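# Sort loose wooden strips into rows by colour

## Task

Place every loose wooden strip into the existing row whose colour matches it, then release the grippers so nothing is held at the end.

## Robot and tools

Setup: two robot arms, left_arm and right_arm, each with six joints and a parallel gripper, work over a table. Two head cameras, cam_head_left and cam_head_right (both 504x504 pixels), look at the scene. Occasionally an outside force may jerk a held part or shove a loose one.

Frame: every position in results uses one shared scene frame in metres. The origin sits on the table surface midway between the arms. +z is up, +x reaches out across the table, and left_arm is mounted on the +y side. The arm names say nothing about which side of a camera image an arm appears on. Reported hand positions can be inaccurate, more so when an arm is stretched far out.

Gripper: the fingers extend along the gripper's +z axis and close along its y axis. end_effector_position is the point between the finger pads, roughly 1 cm behind the tips.

Tool execute_actions, argument actions: a list that is empty (just report the current state) or holds exactly one item. An item with rows is a motion: rows is a list of 1 to 15 rows, and steps (1 to 15, default 15) sets how many control steps of 1/30 s it runs. Each row is used for one step; if there are fewer rows than steps, the last row repeats. An item with only steps (up to 300) is a wait: no new command, and it returns once that many steps have passed since the previous result, counting your reply time. Optional pictures (true/false) decides whether camera images come back; by default they do. A refused call sends nothing to the robot.

Each row is one flat list of 14 numbers, each in [-1, 1], covering both arms even when only one moves: left_arm waist, shoulder, elbow, wrist pitch, wrist yaw, wrist roll, opening, then the same seven for right_arm. The six joint numbers are offsets, not poses: they are measured from that arm's joint angles in the most recent result that listed them (before any such result in the scene, and for later calls within one reply, from where the arm stands when the action begins). Every row in a call uses that same reference, not the previous row. Scale: 1.0 equals 1.264 rad for waist, 1.32 shoulder, 1.276 elbow, 1.83 wrist pitch, 1.686 wrist yaw, 2.022 wrist roll. The opening number is absolute: +1 fully open, -1 closed.

Joint ranges in radians (same for both arms): waist -2.880 to 2.880, shoulder 0.000 to 3.142, elbow 0.000 to 3.019, wrist pitch -1.693 to 1.571, wrist yaw -1.571 to 1.571, wrist roll -2.094 to 2.094. A call aiming a joint more than 0.019 rad beyond a stated end is refused. True ends may sit up to 0.019 rad either way; a target past the true end is clipped to it and the result may print "joint sent to its limit" (possibly about an earlier action). Missing that line does not prove there is room left.

Motion limits: per step, each joint's target stays within a lead of its measured angle: 0.264 rad waist, 0.32 shoulder, 0.276 elbow, 0.33 wrist pitch, 0.186 wrist yaw, 0.522 wrist roll. If the targets would move the gripper over 70 mm from where it is measured, all targets for that arm are pulled back. So big changes need several calls.

Holding still: all-zero offsets are not a pause; they drive the arm back to the reference angles, and arms may sag a bit more each action. To keep an arm in place, in a reply's first call send the offsets that return it to the desired angles, use zeros in any later calls of that reply, and push the aim further if a joint keeps falling short. While you think or wait, arms keep heading for the last commanded target until everything nearly stops or a HELD step occurs; after that only a new action moves them further. Fingers already opening or closing carry on. The simulation runs on during your replies.

Gripping: grip_measured reports finger opening on the same scale as your command. Readings may be off by about 1 mm of opening, a fixed error per gripper. To hold something, keep commanding an opening below grip_measured: about 0.03 below holds firmly, less holds more gently. Pads push with roughly 50 to 62 N each (less on some grippers, and less on parts thinner than about 2 mm), with a brief harder spike at first contact.

Result lines: the state line gives, for left_arm | right_arm, end_effector_position and end_effector_quat_wxyz. Joint positions and Joint velocities list each arm's joints in order (rad, rad/s) followed by the finger pad gap (m, m/s; 0.094 m fully open). Joint torques follow the same joint order without the gripper; they are raw drive outputs with per-arm offset, scale and noise, nonzero even in free air, and friction can mimic or mask load. "joint command not followed" means a clearance check altered or blocked some joint targets; the rest of the row still ran. HELD flags steps where your row was partly or wholly not sent. MOTOR HOT appears from 85 °C; at 100 °C an OVER-TEMPERATURE FAULT makes that arm and its gripper go limp until cooled, so the arm drops. Holding loads for long, including while you think, heats motors.

Tool zoom_image: camera (cam_head_left or cam_head_right) and region [x0, y0, x1, y1] in pixels of that camera's latest full image, origin top-left, at most 504 by 504. Returns a closer, finer view.

Tool finished_scene: scene is the number of the current scene. It ends that scene irreversibly, reports whether the goal was met, and gives the next task if there is one. The goal must still hold afterwards. Replying without any tool call ends all remaining scenes.

Avoid: knocking or placing anything off the table (fails the task), dropping or slipping parts, slamming, hard impacts, very strong pushes, arms hitting or pressing on each other (may end the scene), and overheating. Faster, smoother motion with less motor effort is preferred.

Each tool is called after "Call:" as name(argument=value, ...), one argument or row to a line, values as JSON.

## Session

Call:
execute_actions(
  actions=[],
)

Scene clock: 0.00 s of 5700.00 s.
left_arm: end_effector_position=(+0.3682, +0.1929, +0.3855) grip_measured=+1.000 end_effector_quat_wxyz=(+0.658, -0.198, +0.692, +0.221) | right_arm: end_effector_position=(+0.3675, -0.8475, +0.2934) grip_measured=+1.000 end_effector_quat_wxyz=(+0.689, +0.149, +0.707, -0.061)
Joint positions: left_arm=[-0.609  0.813  0.672  0.048 -1.176 -0.042  0.094] | right_arm=[-1.118  1.852  1.392  0.393 -0.866  0.069  0.094]
Joint velocities: left_arm=[-0.015 -0.015 -0.017 -0.007  0.037 -0.051  0.   ] | right_arm=[ 0.005 -0.005 -0.017 -0.002  0.007  0.022  0.   ]
Joint torques (N m, as the arm reports them, + toward a larger angle): no reading

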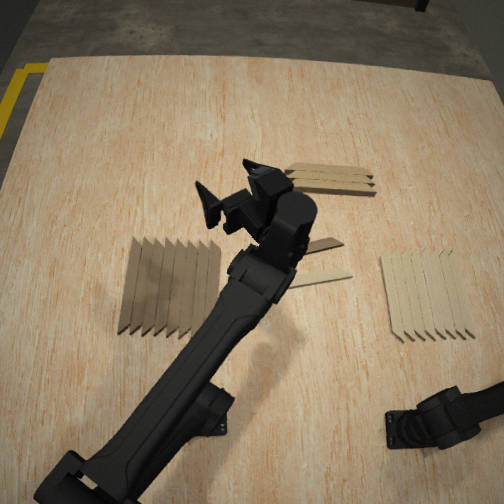

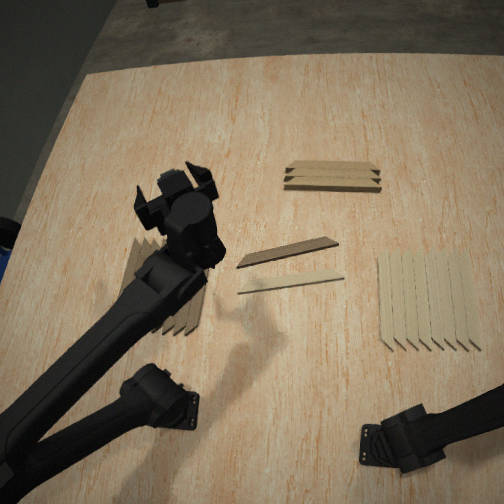

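Call:
zoom_image(
  camera="cam_head_right",
  region=[100, 130, 500, 380],
)

Call:
zoom_image(
  camera="cam_head_left",
  region=[100, 130, 500, 380],
)

Region (100, 130, 500, 380) of cam_head_right's 504x504 image, scaled by 1.260, with more detail than that image has; it fills the top 315 rows of this view, and the rest is white.

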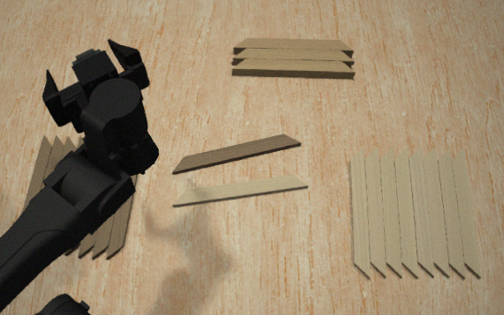

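Region (100, 130, 500, 380) of cam_head_left's 504x504 image, scaled by 1.260, with more detail than that image has; it fills the top 315 rows of this view, and the rest is white.

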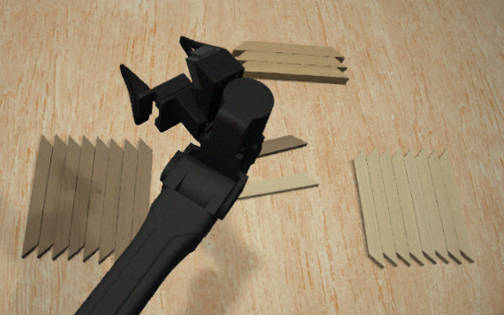

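Call:
execute_actions(
  actions=[
    {"rows": [[0.482, 0.520, 0.414, -0.720, 0.698, 0.021, 1, 0.884, -0.039, 0.085, -0.909, 0.514, -0.034, 1]], "steps": 15},
  ],
  pictures=false,
)

Call:
execute_actions(
  actions=[
    {"steps": 60},
  ],
)

Scene clock: 64.90 s of 5700.00 s.
left_arm: end_effector_position=(+0.4882, +0.2795, +0.1411) grip_measured=+1.000 end_effector_quat_wxyz=(+0.115, -0.035, +0.990, +0.071) | right_arm: end_effector_position=(+0.5198, -0.7018, +0.1639) grip_measured=+1.000 end_effector_quat_wxyz=(+0.443, +0.297, +0.843, -0.063)
Joint positions: left_arm=[ 0.001  1.517  1.159 -0.982 -0.142 -0.02   0.094] | right_arm=[-0.696  1.84   1.393 -0.212 -0.207  0.039  0.094]
Joint velocities: left_arm=[ 0.767  0.718  0.002 -3.021  2.322 -0.037  0.   ] | right_arm=[ 1.158  0.005 -0.002 -1.238  1.077 -0.022  0.   ]
Joint torques (N m, as the arm reports them, + toward a larger angle): left_arm=[ -5.1  -15.46  14.05   0.24  -0.19   0.15] | right_arm=[ -1.62 -19.51  15.26   0.65  -0.29  -0.13]
Steps of this call (steps 1 to 90: nothing new was sent; then 61.40 s passed at rest; steps 91 to 105: all 15 steps of this action). Readings (joint positions):
91: left_arm=[-0.595 0.824 0.685 0.008 -1.124 -0.041] | right_arm=[-1.111 1.850 1.392 0.370 -0.826 0.066]
92: left_arm=[-0.561 0.854 0.717 -0.057 -1.064 -0.039] | right_arm=[-1.102 1.847 1.393 0.329 -0.781 0.063]
94: left_arm=[-0.469 0.952 0.800 -0.179 -0.947 -0.036] | right_arm=[-1.066 1.842 1.393 0.247 -0.693 0.058]
98: left_arm=[-0.284 1.184 0.970 -0.404 -0.725 -0.031] | right_arm=[-0.954 1.840 1.393 0.083 -0.517 0.049]
105: the state above

Scene clock: 66.90 s of 5700.00 s.
left_arm: end_effector_position=(+0.4210, +0.2577, +0.1343) grip_measured=+1.000 end_effector_quat_wxyz=(-0.022, -0.029, +0.999, +0.000) | right_arm: end_effector_position=(+0.4853, -0.2670, +0.1002) grip_measured=+1.000 end_effector_quat_wxyz=(-0.023, +0.032, +0.999, +0.001)
Joint positions: left_arm=[ 0.012  1.513  1.158 -1.26  -0.001 -0.013  0.094] | right_arm=[-0.008  1.812  1.448 -1.253 -0.     0.01   0.094]
Joint velocities: left_arm=[ 0.005 -0.005 -0.022  0.007  0.066  0.037  0.   ] | right_arm=[-0.005  0.005  0.012 -0.007 -0.051 -0.081  0.   ]
Joint torques (N m, as the arm reports them, + toward a larger angle): left_arm=[ -2.14 -11.51  13.87  -0.44   0.07   0.15] | right_arm=[ -1.51 -17.08  14.49  -0.82  -0.03  -0.09]
Steps of this call (steps 1 to 45: the robot went on to your last target; steps 46 to 60: nothing new was sent). Readings (joint positions):
1: left_arm=[0.021 1.535 1.159 -1.080 -0.064 -0.019] | right_arm=[-0.656 1.840 1.393 -0.255 -0.163 0.037]
2: left_arm=[0.029 1.547 1.158 -1.161 -0.028 -0.018] | right_arm=[-0.616 1.840 1.393 -0.297 -0.123 0.036]
4: left_arm=[0.027 1.549 1.158 -1.236 -0.006 -0.017] | right_arm=[-0.535 1.840 1.393 -0.381 -0.072 0.034]
8: left_arm=[0.013 1.525 1.158 -1.258 -0.001 -0.014] | right_arm=[-0.373 1.840 1.393 -0.544 -0.027 0.032]
60: the state above
All arms were judged still, so your last target was given up. Only a new action makes them travel on or press farther. Fingers that are still opening or closing keep moving.

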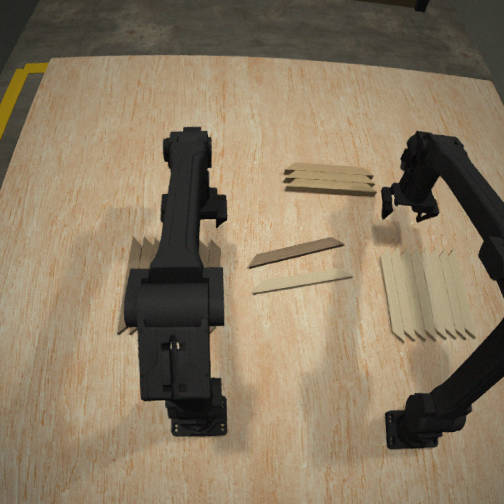

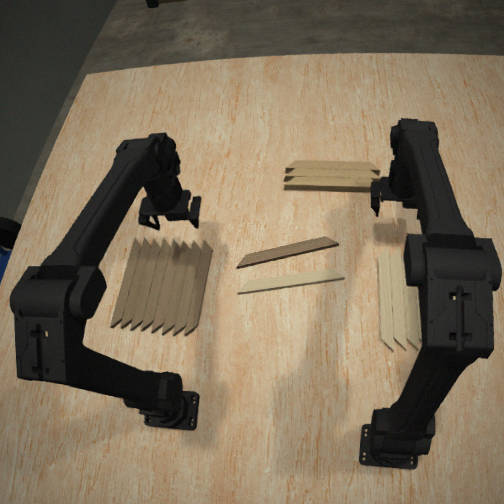

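Call:
zoom_image(
  camera="cam_head_right",
  region=[100, 150, 360, 350],
)

Call:
zoom_image(
  camera="cam_head_left",
  region=[240, 150, 500, 350],
)

Region (100, 150, 360, 350) of cam_head_right's 504x504 image, scaled by 1.938, with more detail than that image has; it fills the top 388 rows of this view, and the rest is white.

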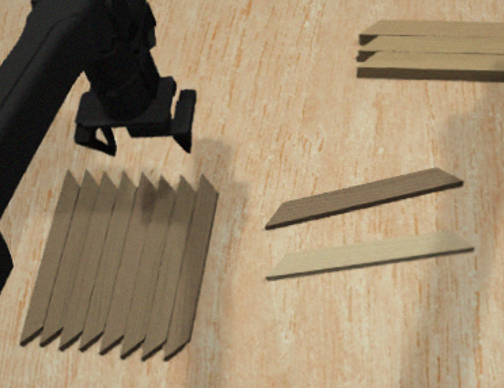

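Region (240, 150, 500, 350) of cam_head_left's 504x504 image, scaled by 1.938, with more detail than that image has; it fills the top 388 rows of this view, and the rest is white.

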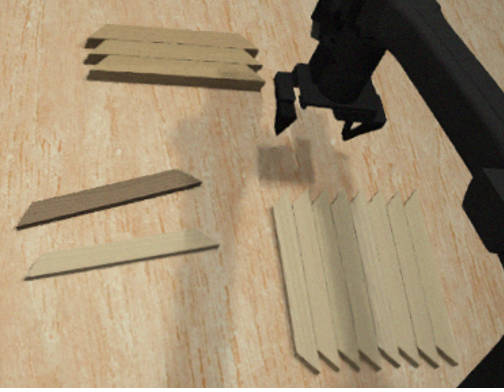

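Call:
execute_actions(
  actions=[
    {"rows": [[-0.389, 0.359, 0.425, 0.022, 0.001, -1.0, 1, 0.165, -0.056, -0.077, 0.073, 0.0, 0.786, 1]], "steps": 15},
  ],
  pictures=false,
)

Call:
execute_actions(
  actions=[
    {"steps": 45},
  ],
)

Scene clock: 187.40 s of 5700.00 s.
left_arm: end_effector_position=(+0.5202, +0.0525, +0.0524) grip_measured=+1.000 end_effector_quat_wxyz=(-0.044, -0.147, +0.988, +0.026) | right_arm: end_effector_position=(+0.4731, -0.1416, +0.0984) grip_measured=+1.000 end_effector_quat_wxyz=(+0.013, +0.536, +0.844, +0.015)
Joint positions: left_arm=[-0.382  1.95   1.517 -1.24  -0.004 -0.644  0.094] | right_arm=[ 0.233  1.754  1.36  -1.138 -0.003  1.318  0.094]
Joint velocities: left_arm=[-0.825  0.532  0.769  0.051 -0.022 -1.78   0.   ] | right_arm=[-0.269 -0.005  0.007 -0.007  0.022  1.795  0.   ]
Joint torques (N m, as the arm reports them, + toward a larger angle): left_arm=[ -1.78 -16.91  15.49   0.05   0.02  -0.12] | right_arm=[ -4.4  -16.63   8.37   0.45   0.16   0.02]
Steps of this call (steps 1 to 90: nothing new was sent; then 117.00 s passed at rest; steps 91 to 105: all 15 steps of this action). Readings (joint positions):
91: left_arm=[0.005 1.522 1.165 -1.261 -0.004 -0.047] | right_arm=[0.000 1.809 1.439 -1.237 0.002 0.063]
92: left_arm=[-0.008 1.541 1.184 -1.261 -0.004 -0.088] | right_arm=[0.012 1.801 1.422 -1.211 0.004 0.130]
94: left_arm=[-0.054 1.604 1.237 -1.259 -0.004 -0.167] | right_arm=[0.063 1.784 1.390 -1.178 0.004 0.279]
98: left_arm=[-0.169 1.753 1.345 -1.250 -0.004 -0.319] | right_arm=[0.199 1.764 1.360 -1.144 -0.001 0.671]
105: the state above

Scene clock: 188.90 s of 5700.00 s.
left_arm: end_effector_position=(+0.5476, -0.0276, +0.0770) grip_measured=+1.000 end_effector_quat_wxyz=(-0.001, +0.705, -0.709, +0.006) | right_arm: end_effector_position=(+0.4765, -0.1616, +0.0984) grip_measured=+1.000 end_effector_quat_wxyz=(+0.012, +0.659, +0.752, +0.015)
Joint positions: left_arm=[-0.49   1.995  1.661 -1.225  0.001 -2.021  0.094] | right_arm=[ 0.195  1.754  1.36  -1.138 -0.001  1.589  0.094]
Joint velocities: left_arm=[-0.005 -0.015  0.002 -0.017  0.022 -0.022  0.   ] | right_arm=[ 0.015 -0.015  0.012  0.002 -0.037 -0.066  0.   ]
Joint torques (N m, as the arm reports them, + toward a larger angle): left_arm=[ -0.47 -17.53  13.59   0.09  -0.14  -0.15] | right_arm=[ -1.71 -16.34   8.36   0.42   0.07   0.08]
Steps of this call (steps 1 to 45: the robot went on to your last target). Readings (joint positions):
1: left_arm=[-0.409 1.966 1.544 -1.238 -0.003 -0.715] | right_arm=[0.224 1.754 1.360 -1.138 -0.002 1.373]
2: left_arm=[-0.434 1.980 1.571 -1.236 -0.002 -0.801] | right_arm=[0.215 1.754 1.360 -1.138 -0.002 1.417]
4: left_arm=[-0.476 1.996 1.619 -1.229 -0.000 -0.995] | right_arm=[0.201 1.754 1.360 -1.138 -0.001 1.479]
8: left_arm=[-0.507 1.995 1.659 -1.225 0.001 -1.388] | right_arm=[0.194 1.754 1.360 -1.138 -0.001 1.545]
45: the state above
All arms were judged still, so your last target was given up. Only a new action makes them travel on or press farther. Fingers that are still opening or closing keep moving.

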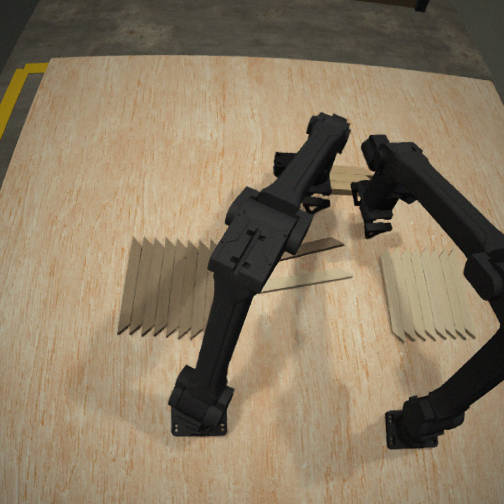

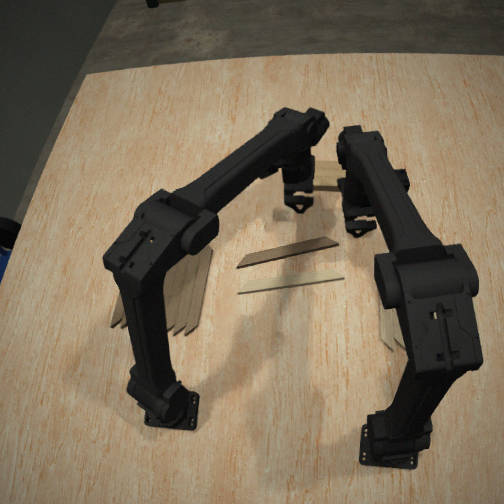

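Call:
execute_actions(
  actions=[
    {"rows": [[-0.006, -0.155, -0.318, 0.115, 0.0, -0.034, 0.5, 0.180, -0.038, -0.180, 0.089, 0.0, 0.074, 0.5]], "steps": 15},
  ],
  pictures=false,
)

Call:
execute_actions(
  actions=[
    {"steps": 30},
  ],
)

Scene clock: 296.50 s of 5700.00 s.
left_arm: end_effector_position=(+0.4517, +0.0196, +0.0392) grip_measured=+0.503 end_effector_quat_wxyz=(+0.001, +0.723, -0.691, -0.002) | right_arm: end_effector_position=(+0.4765, -0.1616, +0.0984) grip_measured=+0.501 end_effector_quat_wxyz=(+0.012, +0.659, +0.752, +0.015)
Joint positions: left_arm=[-0.49   1.795  1.245 -1.026  0.001 -2.073  0.071] | right_arm=[ 0.195  1.754  1.36  -1.138 -0.001  1.589  0.071]
Joint velocities: left_arm=[-0.005 -0.005 -0.017  0.022 -0.007 -0.11  -0.   ] | right_arm=[ 0.005 -0.015 -0.002  0.002 -0.037 -0.007  0.001]
Joint torques (N m, as the arm reports them, + toward a larger angle): left_arm=[ -1.85 -13.88   9.79   0.17  -0.1   -0.15] | right_arm=[ -2.1  -15.     9.35  -0.19   0.04   0.  ]
joint sent to its limit (left arm) — the command would take joint 6 (wrist roll) past its lower limit, so that joint was sent only as far as its limit.
A step of this action was HELD (marked below), so the robot has no last target. An arm can still carry out its HELD step.
Steps of this call (steps 1 to 90: nothing new was sent; then 104.10 s passed at rest; steps 91 to 105: all 15 steps of this action). Readings (joint positions):
91: left_arm=[-0.490 1.975 1.618 -1.170 0.001 -2.028] | right_arm=[0.195 1.754 1.360 -1.138 -0.001 1.589] HELD
92: left_arm=[-0.490 1.930 1.530 -1.092 0.001 -2.036] | right_arm=[0.195 1.754 1.360 -1.138 -0.001 1.589] HELD
93: left_arm=[-0.490 1.885 1.440 -1.058 0.001 -2.042] | right_arm=[0.195 1.754 1.360 -1.138 -0.001 1.589] HELD
94: left_arm=[-0.490 1.846 1.363 -1.048 0.001 -2.049] | right_arm=[0.195 1.754 1.360 -1.138 -0.001 1.589] HELD
95: left_arm=[-0.490 1.816 1.303 -1.047 0.001 -2.055] | right_arm=[0.195 1.754 1.360 -1.138 -0.001 1.589] HELD
96: left_arm=[-0.490 1.799 1.266 -1.047 0.001 -2.060] | right_arm=[0.195 1.754 1.360 -1.138 -0.001 1.589] HELD
97: left_arm=[-0.490 1.794 1.248 -1.047 0.001 -2.064] | right_arm=[0.195 1.754 1.360 -1.138 -0.001 1.589] HELD
98: left_arm=[-0.490 1.794 1.245 -1.046 0.001 -2.066] | right_arm=[0.195 1.754 1.360 -1.138 -0.001 1.589] HELD
99: left_arm=[-0.490 1.795 1.245 -1.041 0.001 -2.068] | right_arm=[0.195 1.754 1.360 -1.138 -0.001 1.589] HELD
100: left_arm=[-0.490 1.795 1.245 -1.034 0.001 -2.069] | right_arm=[0.195 1.754 1.360 -1.138 -0.001 1.589] HELD
101: left_arm=[-0.490 1.795 1.245 -1.030 0.001 -2.070] | right_arm=[0.195 1.754 1.360 -1.138 -0.001 1.589] HELD
102: left_arm=[-0.490 1.795 1.245 -1.027 0.001 -2.071] | right_arm=[0.195 1.754 1.360 -1.138 -0.001 1.589] HELD
103: left_arm=[-0.490 1.795 1.245 -1.026 0.001 -2.072] | right_arm=[0.195 1.754 1.360 -1.138 -0.001 1.589] HELD
104: left_arm=[-0.490 1.795 1.245 -1.026 0.001 -2.072] | right_arm=[0.195 1.754 1.360 -1.138 -0.001 1.589] HELD
105: the state above HELD
joint command not followed: on one or more control steps a check withheld the commanded joint targets of the right arm, and it was not sent them on those steps. On the call's last step the targets were still withheld.
cause: the commanded joint targets would bring a part of the robot too close to another arm (this arm's wrist (the part past joint 4) and the other arm's wrist (the part past joint 4)); next, command targets that bring no part of the robot closer to that arm.

Scene clock: 297.50 s of 5700.00 s.
left_arm: end_effector_position=(+0.4518, +0.0195, +0.0392) grip_measured=+0.503 end_effector_quat_wxyz=(+0.001, +0.724, -0.690, -0.002) | right_arm: end_effector_position=(+0.4765, -0.1616, +0.0984) grip_measured=+0.501 end_effector_quat_wxyz=(+0.012, +0.659, +0.752, +0.015)
Joint positions: left_arm=[-0.49   1.795  1.245 -1.025  0.001 -2.075  0.071] | right_arm=[ 0.195  1.754  1.36  -1.138 -0.001  1.589  0.071]
Joint velocities: left_arm=[-0.015  0.005  0.002 -0.007 -0.022 -0.037 -0.001] | right_arm=[-0.005 -0.005 -0.007  0.002 -0.022 -0.051 -0.001]
Joint torques (N m, as the arm reports them, + toward a larger angle): left_arm=[ -1.8  -13.77   9.76   0.26  -0.1   -0.16] | right_arm=[ -2.13 -15.03   9.35  -0.19   0.03   0.  ]
Steps of this call (steps 1 to 30: nothing new was sent). Readings (joint positions):
1: left_arm=[-0.490 1.795 1.245 -1.025 0.001 -2.073] | right_arm=[0.195 1.754 1.360 -1.138 -0.001 1.589]
2: left_arm=[-0.490 1.795 1.245 -1.025 0.001 -2.074] | right_arm=[0.195 1.754 1.360 -1.138 -0.001 1.589]
4: left_arm=[-0.490 1.795 1.245 -1.025 0.001 -2.074] | right_arm=[0.195 1.754 1.360 -1.138 -0.001 1.589]
8: left_arm=[-0.490 1.795 1.245 -1.025 0.001 -2.074] | right_arm=[0.195 1.754 1.360 -1.138 -0.001 1.589]
30: the state above

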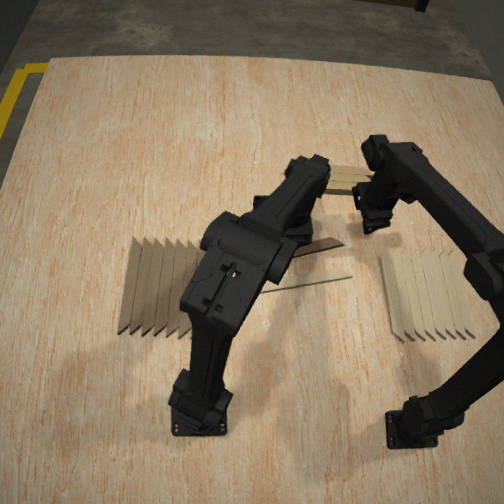

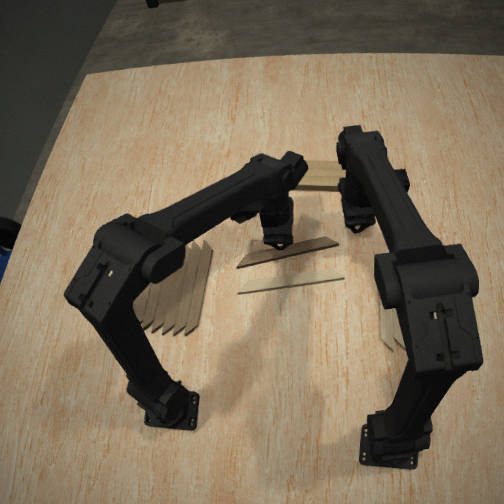

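Call:
zoom_image(
  camera="cam_head_right",
  region=[200, 180, 380, 320],
)

Call:
zoom_image(
  camera="cam_head_left",
  region=[220, 180, 400, 320],
)

Region (200, 180, 380, 320) of cam_head_right's 504x504 image, scaled by 2.800, with more detail than that image has.

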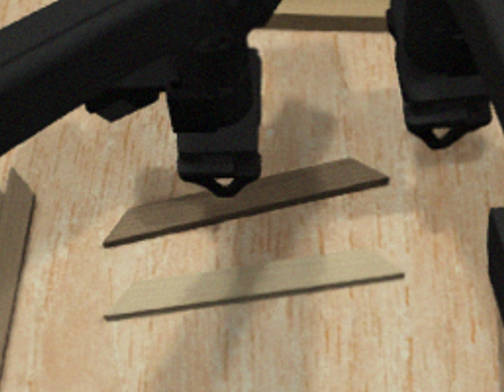

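Region (220, 180, 400, 320) of cam_head_left's 504x504 image, scaled by 2.800, with more detail than that image has.

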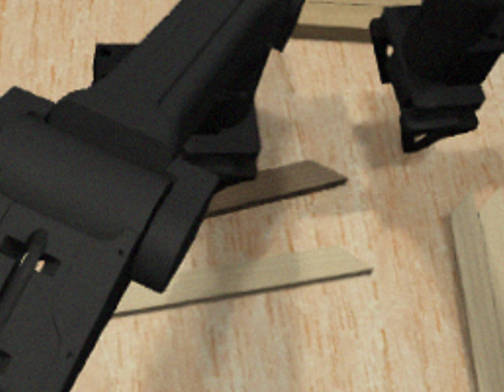

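Call:
execute_actions(
  actions=[
    {"rows": [[0, -0.0326, -0.0705, 0.040, 0.0, 0, 0.5, 0, 0, 0, 0, 0.0, 0, 0.5]], "steps": 15},
  ],
  pictures=false,
)

Call:
execute_actions(
  actions=[
    {"steps": 10},
  ],
)

Call:
zoom_image(
  camera="cam_head_right",
  region=[200, 180, 380, 320],
)

Scene clock: 356.23 s of 5700.00 s.
left_arm: end_effector_position=(+0.4303, +0.0301, +0.0207) grip_measured=+0.503 end_effector_quat_wxyz=(+0.002, +0.724, -0.690, -0.005) | right_arm: end_effector_position=(+0.4765, -0.1616, +0.0984) grip_measured=+0.501 end_effector_quat_wxyz=(+0.012, +0.659, +0.752, +0.015)
Joint positions: left_arm=[-0.49   1.772  1.154 -0.963  0.001 -2.075  0.071] | right_arm=[ 0.195  1.754  1.36  -1.138 -0.001  1.589  0.071]
Joint velocities: left_arm=[-0.005  0.005  0.017 -0.002  0.037 -0.007 -0.001] | right_arm=[-0.015 -0.015  0.002  0.002 -0.007  0.007 -0.   ]
Joint torques (N m, as the arm reports them, + toward a larger angle): left_arm=[ -1.25 -14.19   8.37   0.27  -0.1    0.  ] | right_arm=[ -2.14 -15.     9.34  -0.17   0.04  -0.01]
Steps of this call (steps 1 to 90: nothing new was sent; then 55.23 s passed at rest; steps 91 to 105: all 15 steps of this action). Readings (joint positions):
91: left_arm=[-0.490 1.792 1.232 -1.008 0.001 -2.075] | right_arm=[0.195 1.754 1.360 -1.138 -0.001 1.589]
92: left_arm=[-0.490 1.783 1.211 -0.984 0.001 -2.075] | right_arm=[0.195 1.754 1.360 -1.138 -0.001 1.589]
94: left_arm=[-0.490 1.772 1.174 -0.971 0.001 -2.075] | right_arm=[0.195 1.754 1.360 -1.138 -0.001 1.589]
98: left_arm=[-0.490 1.772 1.154 -0.969 0.001 -2.075] | right_arm=[0.195 1.754 1.360 -1.138 -0.001 1.589]
105: the state above

Scene clock: 356.57 s of 5700.00 s.
left_arm: end_effector_position=(+0.4303, +0.0301, +0.0207) grip_measured=+0.503 end_effector_quat_wxyz=(+0.002, +0.724, -0.690, -0.005) | right_arm: end_effector_position=(+0.4765, -0.1616, +0.0984) grip_measured=+0.501 end_effector_quat_wxyz=(+0.012, +0.659, +0.752, +0.015)
Joint positions: left_arm=[-0.49   1.772  1.154 -0.963  0.001 -2.075  0.071] | right_arm=[ 0.195  1.754  1.36  -1.138 -0.001  1.589  0.071]
Joint velocities: left_arm=[-0.005 -0.005  0.012 -0.017  0.095 -0.037 -0.   ] | right_arm=[-0.015 -0.005  0.002  0.007  0.037 -0.037  0.002]
Joint torques (N m, as the arm reports them, + toward a larger angle): left_arm=[ -1.14 -14.22   8.36   0.26  -0.1    0.01] | right_arm=[ -2.09 -15.08   9.34  -0.2    0.03  -0.01]
Steps of this call (steps 1 to 10: the robot went on to your last target). Readings (joint positions):
1: left_arm=[-0.490 1.772 1.154 -0.963 0.001 -2.075] | right_arm=[0.195 1.754 1.360 -1.138 -0.001 1.589]
2: left_arm=[-0.490 1.772 1.154 -0.963 0.001 -2.075] | right_arm=[0.195 1.754 1.360 -1.138 -0.001 1.589]
4: left_arm=[-0.490 1.772 1.154 -0.963 0.001 -2.075] | right_arm=[0.195 1.754 1.360 -1.138 -0.001 1.589]
8: left_arm=[-0.490 1.772 1.154 -0.963 0.001 -2.075] | right_arm=[0.195 1.754 1.360 -1.138 -0.001 1.589]
10: the state above

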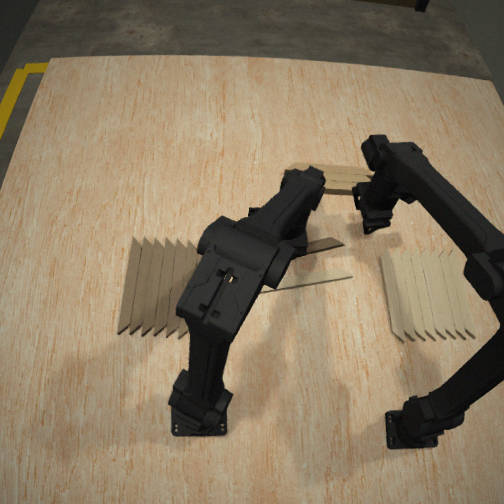

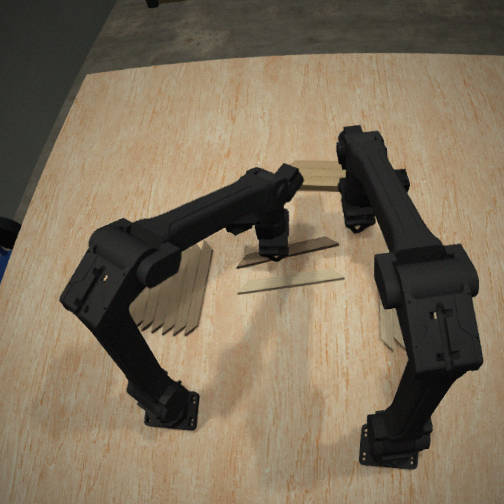

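Region (200, 180, 380, 320) of cam_head_right's 504x504 image, scaled by 2.800, with more detail than that image has.

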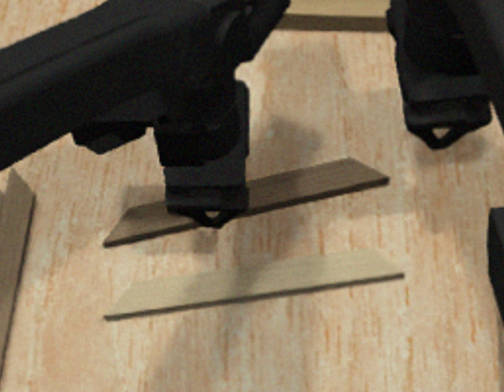

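Call:
execute_actions(
  actions=[
    {"rows": [[0, 0, -0.0235, 0.0224, 0.0, 0, 0.5, 0, 0, 0, 0, 0.0, 0, 0.5]], "steps": 15},
  ],
)

Call:
zoom_image(
  camera="cam_head_right",
  region=[200, 180, 380, 320],
)

Scene clock: 372.90 s of 5700.00 s.
left_arm: end_effector_position=(+0.4278, +0.0313, +0.0139) grip_measured=+0.503 end_effector_quat_wxyz=(+0.001, +0.724, -0.690, -0.001) | right_arm: end_effector_position=(+0.4765, -0.1616, +0.0984) grip_measured=+0.501 end_effector_quat_wxyz=(+0.012, +0.659, +0.752, +0.015)
Joint positions: left_arm=[-0.49   1.772  1.132 -0.932  0.001 -2.075  0.071] | right_arm=[ 0.195  1.754  1.36  -1.138 -0.001  1.589  0.071]
Joint velocities: left_arm=[-0.005 -0.015  0.002 -0.007 -0.037  0.022 -0.002] | right_arm=[-0.015 -0.005 -0.007 -0.002  0.11  -0.037 -0.001]
Joint torques (N m, as the arm reports them, + toward a larger angle): left_arm=[ -1.25 -12.74   7.38   0.26  -0.11   0.  ] | right_arm=[ -2.13 -15.01   9.37  -0.2    0.03  -0.01]
Steps of this call (steps 1 to 15: the robot went on to your last target; steps 16 to 90: nothing new was sent; then 12.83 s passed at rest; steps 91 to 105: all 15 steps of this action). Readings (joint positions):
91: left_arm=[-0.490 1.772 1.150 -0.957 0.001 -2.075] | right_arm=[0.195 1.754 1.360 -1.138 -0.001 1.589]
92: left_arm=[-0.490 1.772 1.146 -0.947 0.001 -2.075] | right_arm=[0.195 1.754 1.360 -1.138 -0.001 1.589]
94: left_arm=[-0.490 1.772 1.136 -0.937 0.001 -2.075] | right_arm=[0.195 1.754 1.360 -1.138 -0.001 1.589]
98: left_arm=[-0.490 1.772 1.132 -0.933 0.001 -2.075] | right_arm=[0.195 1.754 1.360 -1.138 -0.001 1.589]
105: the state above

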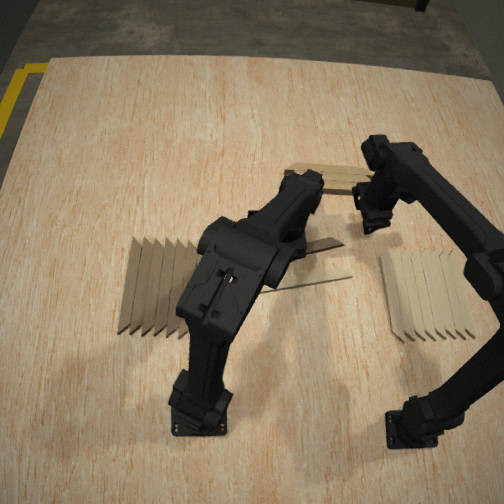

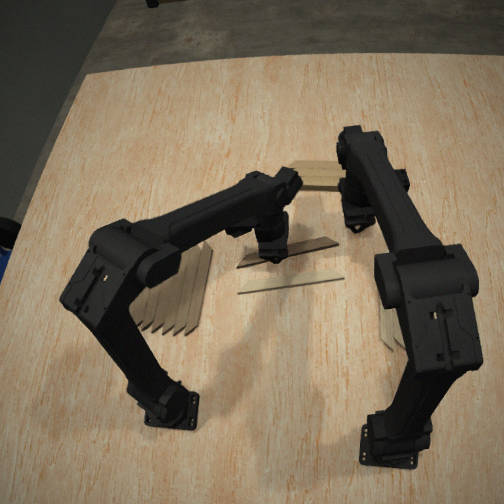

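Region (200, 180, 380, 320) of cam_head_right's 504x504 image, scaled by 2.800, with more detail than that image has.

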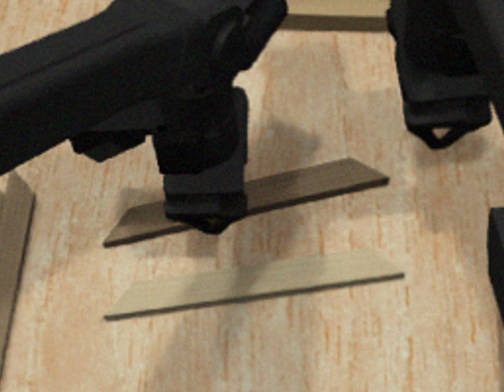

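Call:
execute_actions(
  actions=[
    {"rows": [[0, 0, -0.0125, 0.004, 0.0, 0, 0.5, 0, 0, 0, 0, 0.0, 0, 0.5],[0, 0, -0.0125, 0.004, 0.0, 0, 0.5, 0, 0, 0, 0, 0.0, 0, 0.5],[0, 0, -0.0125, 0.004, 0.0, 0, 0.5, 0, 0, 0, 0, 0.0, 0, 0.5],[0, 0, -0.0125, 0.004, 0.0, 0, 0.5, 0, 0, 0, 0, 0.0, 0, 0.5],[0, 0, -0.0125, 0.004, 0.0, 0, 0.5, 0, 0, 0, 0, 0.0, 0, 0.5],[0, 0, -0.0125, 0.004, 0.0, 0, 0.5, 0, 0, 0, 0, 0.0, 0, 0.5],[0, 0, -0.0125, 0.004, 0.0, 0, -0.5, 0, 0, 0, 0, 0.0, 0, 0.5]], "steps": 15},
  ],
  pictures=false,
)

Call:
execute_actions(
  actions=[
    {"steps": 20},
  ],
)

Call:
zoom_image(
  camera="cam_head_right",
  region=[200, 180, 380, 320],
)

Scene clock: 389.57 s of 5700.00 s.
left_arm: end_effector_position=(+0.4269, +0.0318, +0.0132) grip_measured=-0.421 end_effector_quat_wxyz=(+0.001, +0.724, -0.690, -0.002) | right_arm: end_effector_position=(+0.4765, -0.1616, +0.0984) grip_measured=+0.501 end_effector_quat_wxyz=(+0.012, +0.659, +0.752, +0.015)
Joint positions: left_arm=[-0.49   1.772  1.129 -0.932  0.001 -2.075  0.027] | right_arm=[ 0.195  1.754  1.36  -1.138 -0.001  1.589  0.071]
Joint velocities: left_arm=[-0.015 -0.005 -0.017 -0.007  0.051 -0.037  0.   ] | right_arm=[-0.015 -0.005 -0.022  0.027 -0.007  0.007 -0.   ]
Joint torques (N m, as the arm reports them, + toward a larger angle): left_arm=[ -1.23 -12.8    6.78   0.18  -0.1   -0.01] | right_arm=[ -2.06 -15.1    9.34  -0.18   0.03   0.  ]
Steps of this call (steps 1 to 15: the robot went on to your last target; steps 16 to 90: nothing new was sent; then 13.17 s passed at rest; steps 91 to 105: all 15 steps of this action). Readings (joint positions):
91: left_arm=[-0.490 1.772 1.131 -0.932 0.001 -2.075] | right_arm=[0.195 1.754 1.360 -1.138 -0.001 1.589]
92: left_arm=[-0.490 1.772 1.131 -0.932 0.001 -2.075] | right_arm=[0.195 1.754 1.360 -1.138 -0.001 1.589]
94: left_arm=[-0.490 1.772 1.131 -0.932 0.001 -2.075] | right_arm=[0.195 1.754 1.360 -1.138 -0.001 1.589]
98: left_arm=[-0.490 1.772 1.131 -0.932 0.001 -2.075] | right_arm=[0.195 1.754 1.360 -1.138 -0.001 1.589]
105: the state above

Scene clock: 390.23 s of 5700.00 s.
left_arm: end_effector_position=(+0.4269, +0.0318, +0.0132) grip_measured=-0.421 end_effector_quat_wxyz=(+0.001, +0.724, -0.690, -0.002) | right_arm: end_effector_position=(+0.4765, -0.1616, +0.0984) grip_measured=+0.501 end_effector_quat_wxyz=(+0.012, +0.659, +0.752, +0.015)
Joint positions: left_arm=[-0.49   1.772  1.129 -0.932  0.001 -2.075  0.027] | right_arm=[ 0.195  1.754  1.36  -1.138 -0.001  1.589  0.071]
Joint velocities: left_arm=[-0.005 -0.005 -0.002 -0.017 -0.007 -0.037 -0.   ] | right_arm=[-0.015 -0.005 -0.007  0.012 -0.007 -0.081  0.   ]
Joint torques (N m, as the arm reports them, + toward a larger angle): left_arm=[ -1.29 -12.69   6.83   0.12  -0.09   0.  ] | right_arm=[ -2.08 -14.98   9.36  -0.18   0.04   0.  ]
Steps of this call (steps 1 to 15: the robot went on to your last target; steps 16 to 20: nothing new was sent). Readings (joint positions):
1: left_arm=[-0.490 1.772 1.129 -0.932 0.001 -2.075] | right_arm=[0.195 1.754 1.360 -1.138 -0.001 1.589]
2: left_arm=[-0.490 1.772 1.129 -0.932 0.001 -2.075] | right_arm=[0.195 1.754 1.360 -1.138 -0.001 1.589]
4: left_arm=[-0.490 1.772 1.129 -0.932 0.001 -2.075] | right_arm=[0.195 1.754 1.360 -1.138 -0.001 1.589]
8: left_arm=[-0.490 1.772 1.129 -0.932 0.001 -2.075] | right_arm=[0.195 1.754 1.360 -1.138 -0.001 1.589]
20: the state above
All arms were judged still, so your last target was given up. Only a new action makes them travel on or press farther. Fingers that are still opening or closing keep moving.

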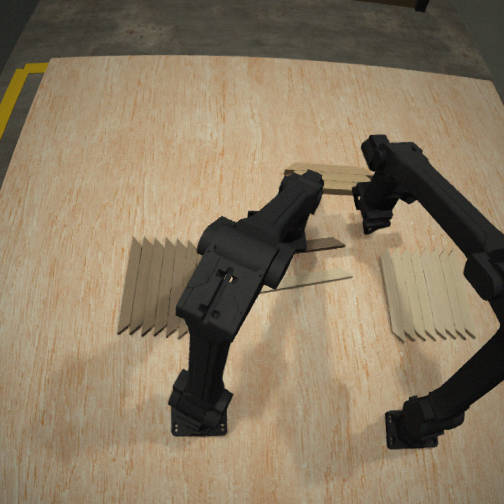

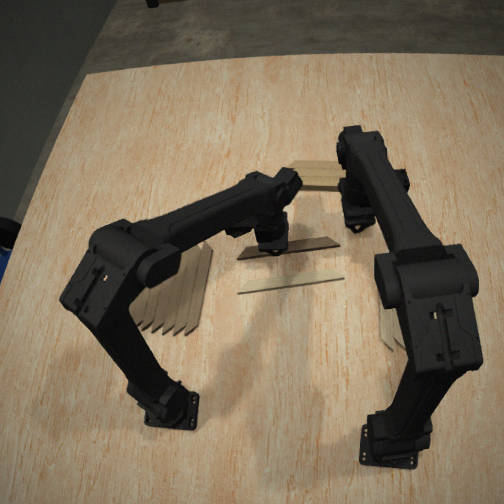

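Region (200, 180, 380, 320) of cam_head_right's 504x504 image, scaled by 2.800, with more detail than that image has.

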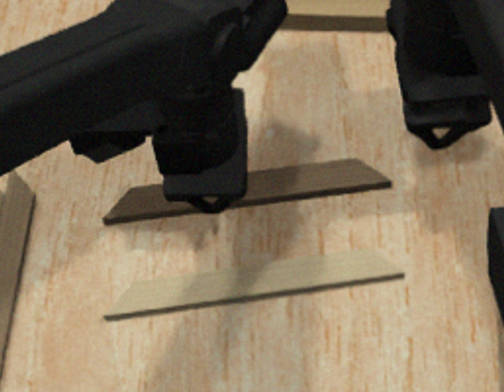

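Call:
execute_actions(
  actions=[
    {"rows": [[0, -0.062, 0.060, -0.063, 0.0, 0, -0.5, 0, 0, 0, 0, 0.0, 0, 0.5],[0, -0.062, 0.060, -0.063, 0.0, 0, -0.5, 0, 0, 0, 0, 0.0, 0, 0.5],[0, -0.062, 0.060, -0.063, 0.0, 0, -0.5, 0, 0, 0, 0, 0.0, 0, 0.5],[0, -0.062, 0.060, -0.063, 0.0, 0, -0.5, 0, 0, 0, 0, 0.0, 0, 0.5],[0, -0.062, 0.060, -0.063, 0.0, 0, -0.5, 0, 0, 0, 0, 0.0, 0, 0.5],[0, -0.062, 0.060, -0.063, 0.0, 0, -0.5, 0, 0, 0, 0, 0.0, 0, 0.5],[0, -0.062, 0.060, -0.063, 0.0, 0, -0.5, 0, 0, 0, 0, 0.0, 0, 0.5],[0, -0.062, 0.060, -0.063, 0.0, 0, -0.5, 0, 0, 0, 0, 0.0, 0, 0.5],[0.199, -0.217, -0.160, -0.037, 0.0, 0.922, -0.5, 0, 0, 0, 0, 0.0, 0, 0.5]], "steps": 15},
  ],
  pictures=false,
)

Call:
execute_actions(
  actions=[
    {"steps": 40},
  ],
)

Scene clock: 460.47 s of 5700.00 s.
left_arm: end_effector_position=(+0.3810, +0.1433, +0.0552) grip_measured=-0.420 end_effector_quat_wxyz=(-0.008, -0.619, +0.785, +0.009) | right_arm: end_effector_position=(+0.4765, -0.1616, +0.0984) grip_measured=+0.501 end_effector_quat_wxyz=(+0.012, +0.659, +0.752, +0.015)
Joint positions: left_arm=[-0.282  1.529  0.945 -1.01   0.001 -1.584  0.027] | right_arm=[ 0.195  1.754  1.36  -1.138 -0.001  1.589  0.071]
Joint velocities: left_arm=[ 1.245 -0.698 -0.608 -0.007 -0.022  2.718  0.   ] | right_arm=[-0.005  0.005  0.007  0.007 -0.066  0.051 -0.   ]
Joint torques (N m, as the arm reports them, + toward a larger angle): left_arm=[-3.7  -9.83 10.25  0.26  0.03  0.12] | right_arm=[ -2.1  -14.96   9.34  -0.2    0.03  -0.01]
Steps of this call (steps 1 to 90: nothing new was sent; then 66.73 s passed at rest; steps 91 to 105: all 15 steps of this action). Readings (joint positions):
91: left_arm=[-0.490 1.769 1.134 -0.952 0.001 -2.075] | right_arm=[0.195 1.754 1.360 -1.138 -0.001 1.589]
92: left_arm=[-0.490 1.765 1.138 -0.984 0.001 -2.075] | right_arm=[0.195 1.754 1.360 -1.138 -0.001 1.589]
94: left_arm=[-0.490 1.745 1.141 -1.021 0.001 -2.075] | right_arm=[0.195 1.754 1.360 -1.138 -0.001 1.589]
98: left_arm=[-0.490 1.709 1.152 -1.037 0.001 -2.075] | right_arm=[0.195 1.754 1.360 -1.138 -0.001 1.589]
105: the state above

Scene clock: 461.80 s of 5700.00 s.
left_arm: end_effector_position=(+0.3795, +0.1657, +0.0632) grip_measured=-0.417 end_effector_quat_wxyz=(-0.001, -0.016, +1.000, +0.001) | right_arm: end_effector_position=(+0.4765, -0.1616, +0.0984) grip_measured=+0.501 end_effector_quat_wxyz=(+0.012, +0.659, +0.752, +0.015)
Joint positions: left_arm=[-0.227  1.488  0.923 -1.008 -0.001 -0.224  0.027] | right_arm=[ 0.195  1.754  1.36  -1.138 -0.001  1.589  0.071]
Joint velocities: left_arm=[ 0.005 -0.015 -0.017  0.007 -0.081 -0.022 -0.   ] | right_arm=[-0.005 -0.005  0.007 -0.017 -0.007 -0.007 -0.001]
Joint torques (N m, as the arm reports them, + toward a larger angle): left_arm=[-2.14 -9.48  8.86  0.29  0.05  0.15] | right_arm=[ -2.11 -15.08   9.34  -0.2    0.04  -0.01]
Steps of this call (steps 1 to 40: the robot went on to your last target). Readings (joint positions):
1: left_arm=[-0.246 1.510 0.930 -1.010 -0.002 -1.486] | right_arm=[0.195 1.754 1.360 -1.138 -0.001 1.589]
2: left_arm=[-0.221 1.498 0.924 -1.010 -0.004 -1.388] | right_arm=[0.195 1.754 1.360 -1.138 -0.001 1.589]
4: left_arm=[-0.207 1.489 0.923 -1.010 -0.004 -1.192] | right_arm=[0.195 1.754 1.360 -1.138 -0.001 1.589]
8: left_arm=[-0.222 1.488 0.923 -1.008 -0.002 -0.797] | right_arm=[0.195 1.754 1.360 -1.138 -0.001 1.589]
40: the state above

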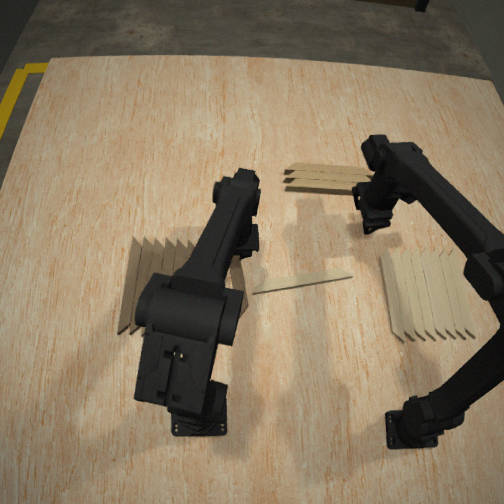

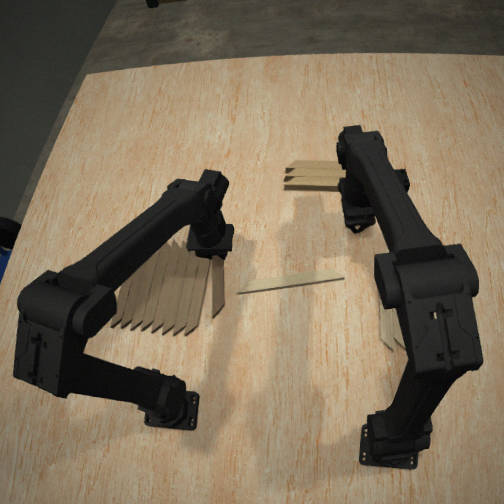

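Call:
zoom_image(
  camera="cam_head_right",
  region=[100, 190, 300, 350],
)

Call:
zoom_image(
  camera="cam_head_left",
  region=[100, 190, 300, 350],
)

Region (100, 190, 300, 350) of cam_head_right's 504x504 image, scaled by 2.520, with more detail than that image has; it fills the top 403 rows of this view, and the rest is white.

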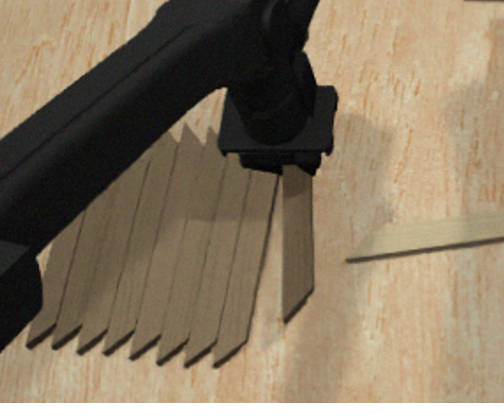

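Region (100, 190, 300, 350) of cam_head_left's 504x504 image, scaled by 2.520, with more detail than that image has; it fills the top 403 rows of this view, and the rest is white.

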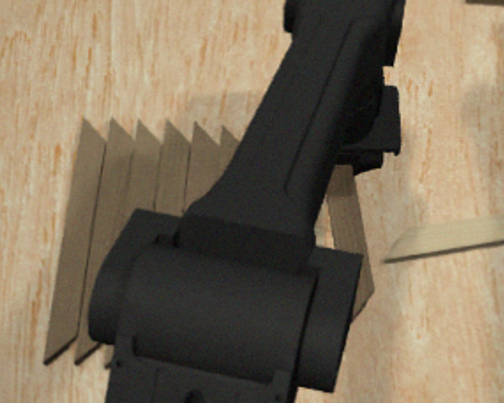

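Call:
execute_actions(
  actions=[
    {"rows": [[0, 0.043, -0.035, 0.059, 0.0, 0.094, -0.5, 0.191, -0.108, -0.286, 0.114, 0.0, 0.113, 0.5]], "steps": 15},
  ],
  pictures=false,
)

Call:
execute_actions(
  actions=[
    {"steps": 20},
  ],
)

Call:
zoom_image(
  camera="cam_head_right",
  region=[100, 190, 300, 350],
)

Call:
zoom_image(
  camera="cam_head_left",
  region=[200, 190, 400, 350],
)

Scene clock: 524.90 s of 5700.00 s.
left_arm: end_effector_position=(+0.3784, +0.1659, +0.0298) grip_measured=-0.417 end_effector_quat_wxyz=(-0.002, +0.070, +0.998, +0.001) | right_arm: end_effector_position=(+0.3408, -0.0716, +0.0317) grip_measured=+0.501 end_effector_quat_wxyz=(-0.005, +0.636, +0.772, -0.006)
Joint positions: left_arm=[-0.227  1.544  0.88  -0.912 -0.001 -0.054  0.027] | right_arm=[ 0.46   1.626  0.989 -0.948 -0.004  1.794  0.071]
Joint velocities: left_arm=[-0.005  0.005 -0.002  0.007 -0.081 -0.066 -0.002] | right_arm=[-0.23  -0.005 -0.017  0.027  0.007  0.125  0.001]
Joint torques (N m, as the arm reports them, + toward a larger angle): left_arm=[-1.25 -9.54  8.08  0.33 -0.03  0.16] | right_arm=[ -2.89 -12.16   8.68   0.22   0.16   0.06]
Steps of this call (steps 1 to 15: the robot went on to your last target; steps 16 to 90: nothing new was sent; then 59.60 s passed at rest; steps 91 to 105: all 15 steps of this action). Readings (joint positions):
91: left_arm=[-0.227 1.490 0.917 -0.989 -0.001 -0.195] | right_arm=[0.202 1.747 1.340 -1.113 0.002 1.606]
92: left_arm=[-0.227 1.494 0.909 -0.958 -0.001 -0.165] | right_arm=[0.214 1.728 1.301 -1.075 0.003 1.625]
94: left_arm=[-0.227 1.512 0.896 -0.924 -0.001 -0.123] | right_arm=[0.262 1.690 1.208 -1.029 0.003 1.659]
98: left_arm=[-0.227 1.542 0.882 -0.914 -0.001 -0.078] | right_arm=[0.407 1.632 1.031 -0.968 -0.001 1.737]
105: the state above

Scene clock: 525.57 s of 5700.00 s.
left_arm: end_effector_position=(+0.3785, +0.1659, +0.0298) grip_measured=-0.417 end_effector_quat_wxyz=(-0.002, +0.073, +0.997, +0.001) | right_arm: end_effector_position=(+0.3453, -0.0810, +0.0318) grip_measured=+0.501 end_effector_quat_wxyz=(-0.004, +0.651, +0.759, -0.005)
Joint positions: left_arm=[-0.227  1.544  0.88  -0.911 -0.001 -0.047  0.027] | right_arm=[ 0.436  1.626  0.989 -0.947 -0.002  1.808  0.071]
Joint velocities: left_arm=[ 0.005 -0.005 -0.007 -0.012  0.022 -0.022  0.001] | right_arm=[-0.005 -0.005 -0.002  0.002  0.051  0.022 -0.001]
Joint torques (N m, as the arm reports them, + toward a larger angle): left_arm=[-1.28 -9.55  8.04  0.36 -0.03  0.14] | right_arm=[ -2.2  -12.44   8.67   0.3    0.09   0.09]
Steps of this call (steps 1 to 20: the robot went on to your last target). Readings (joint positions):
1: left_arm=[-0.227 1.544 0.880 -0.911 -0.001 -0.052] | right_arm=[0.453 1.626 0.989 -0.947 -0.003 1.796]
2: left_arm=[-0.227 1.544 0.880 -0.911 -0.001 -0.052] | right_arm=[0.446 1.626 0.989 -0.947 -0.003 1.799]
4: left_arm=[-0.227 1.544 0.880 -0.911 -0.001 -0.050] | right_arm=[0.438 1.626 0.989 -0.947 -0.002 1.802]
8: left_arm=[-0.227 1.544 0.880 -0.911 -0.001 -0.049] | right_arm=[0.436 1.626 0.989 -0.947 -0.002 1.806]
20: the state above

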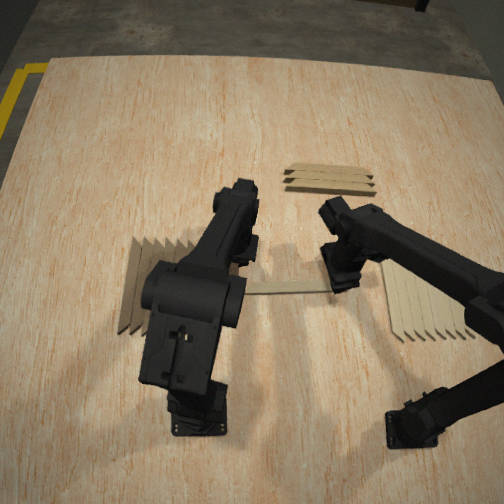

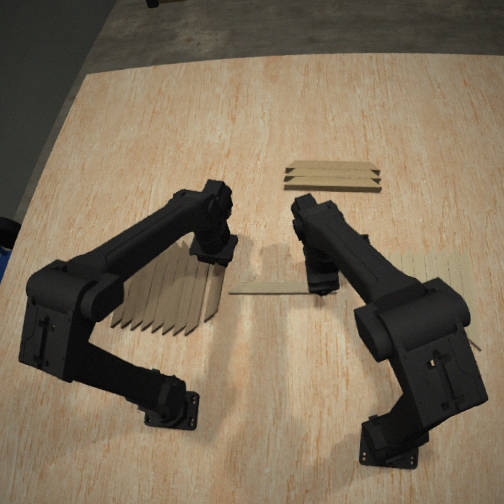

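Region (100, 190, 300, 350) of cam_head_right's 504x504 image, scaled by 2.520, with more detail than that image has; it fills the top 403 rows of this view, and the rest is white.

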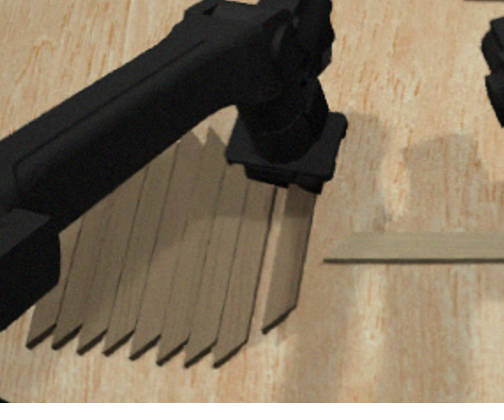

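Region (200, 190, 400, 350) of cam_head_left's 504x504 image, scaled by 2.520, with more detail than that image has; it fills the top 403 rows of this view, and the rest is white.

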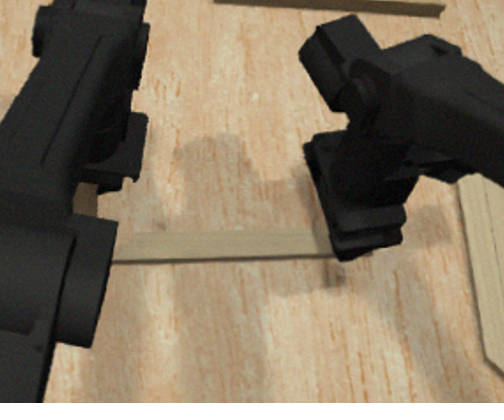

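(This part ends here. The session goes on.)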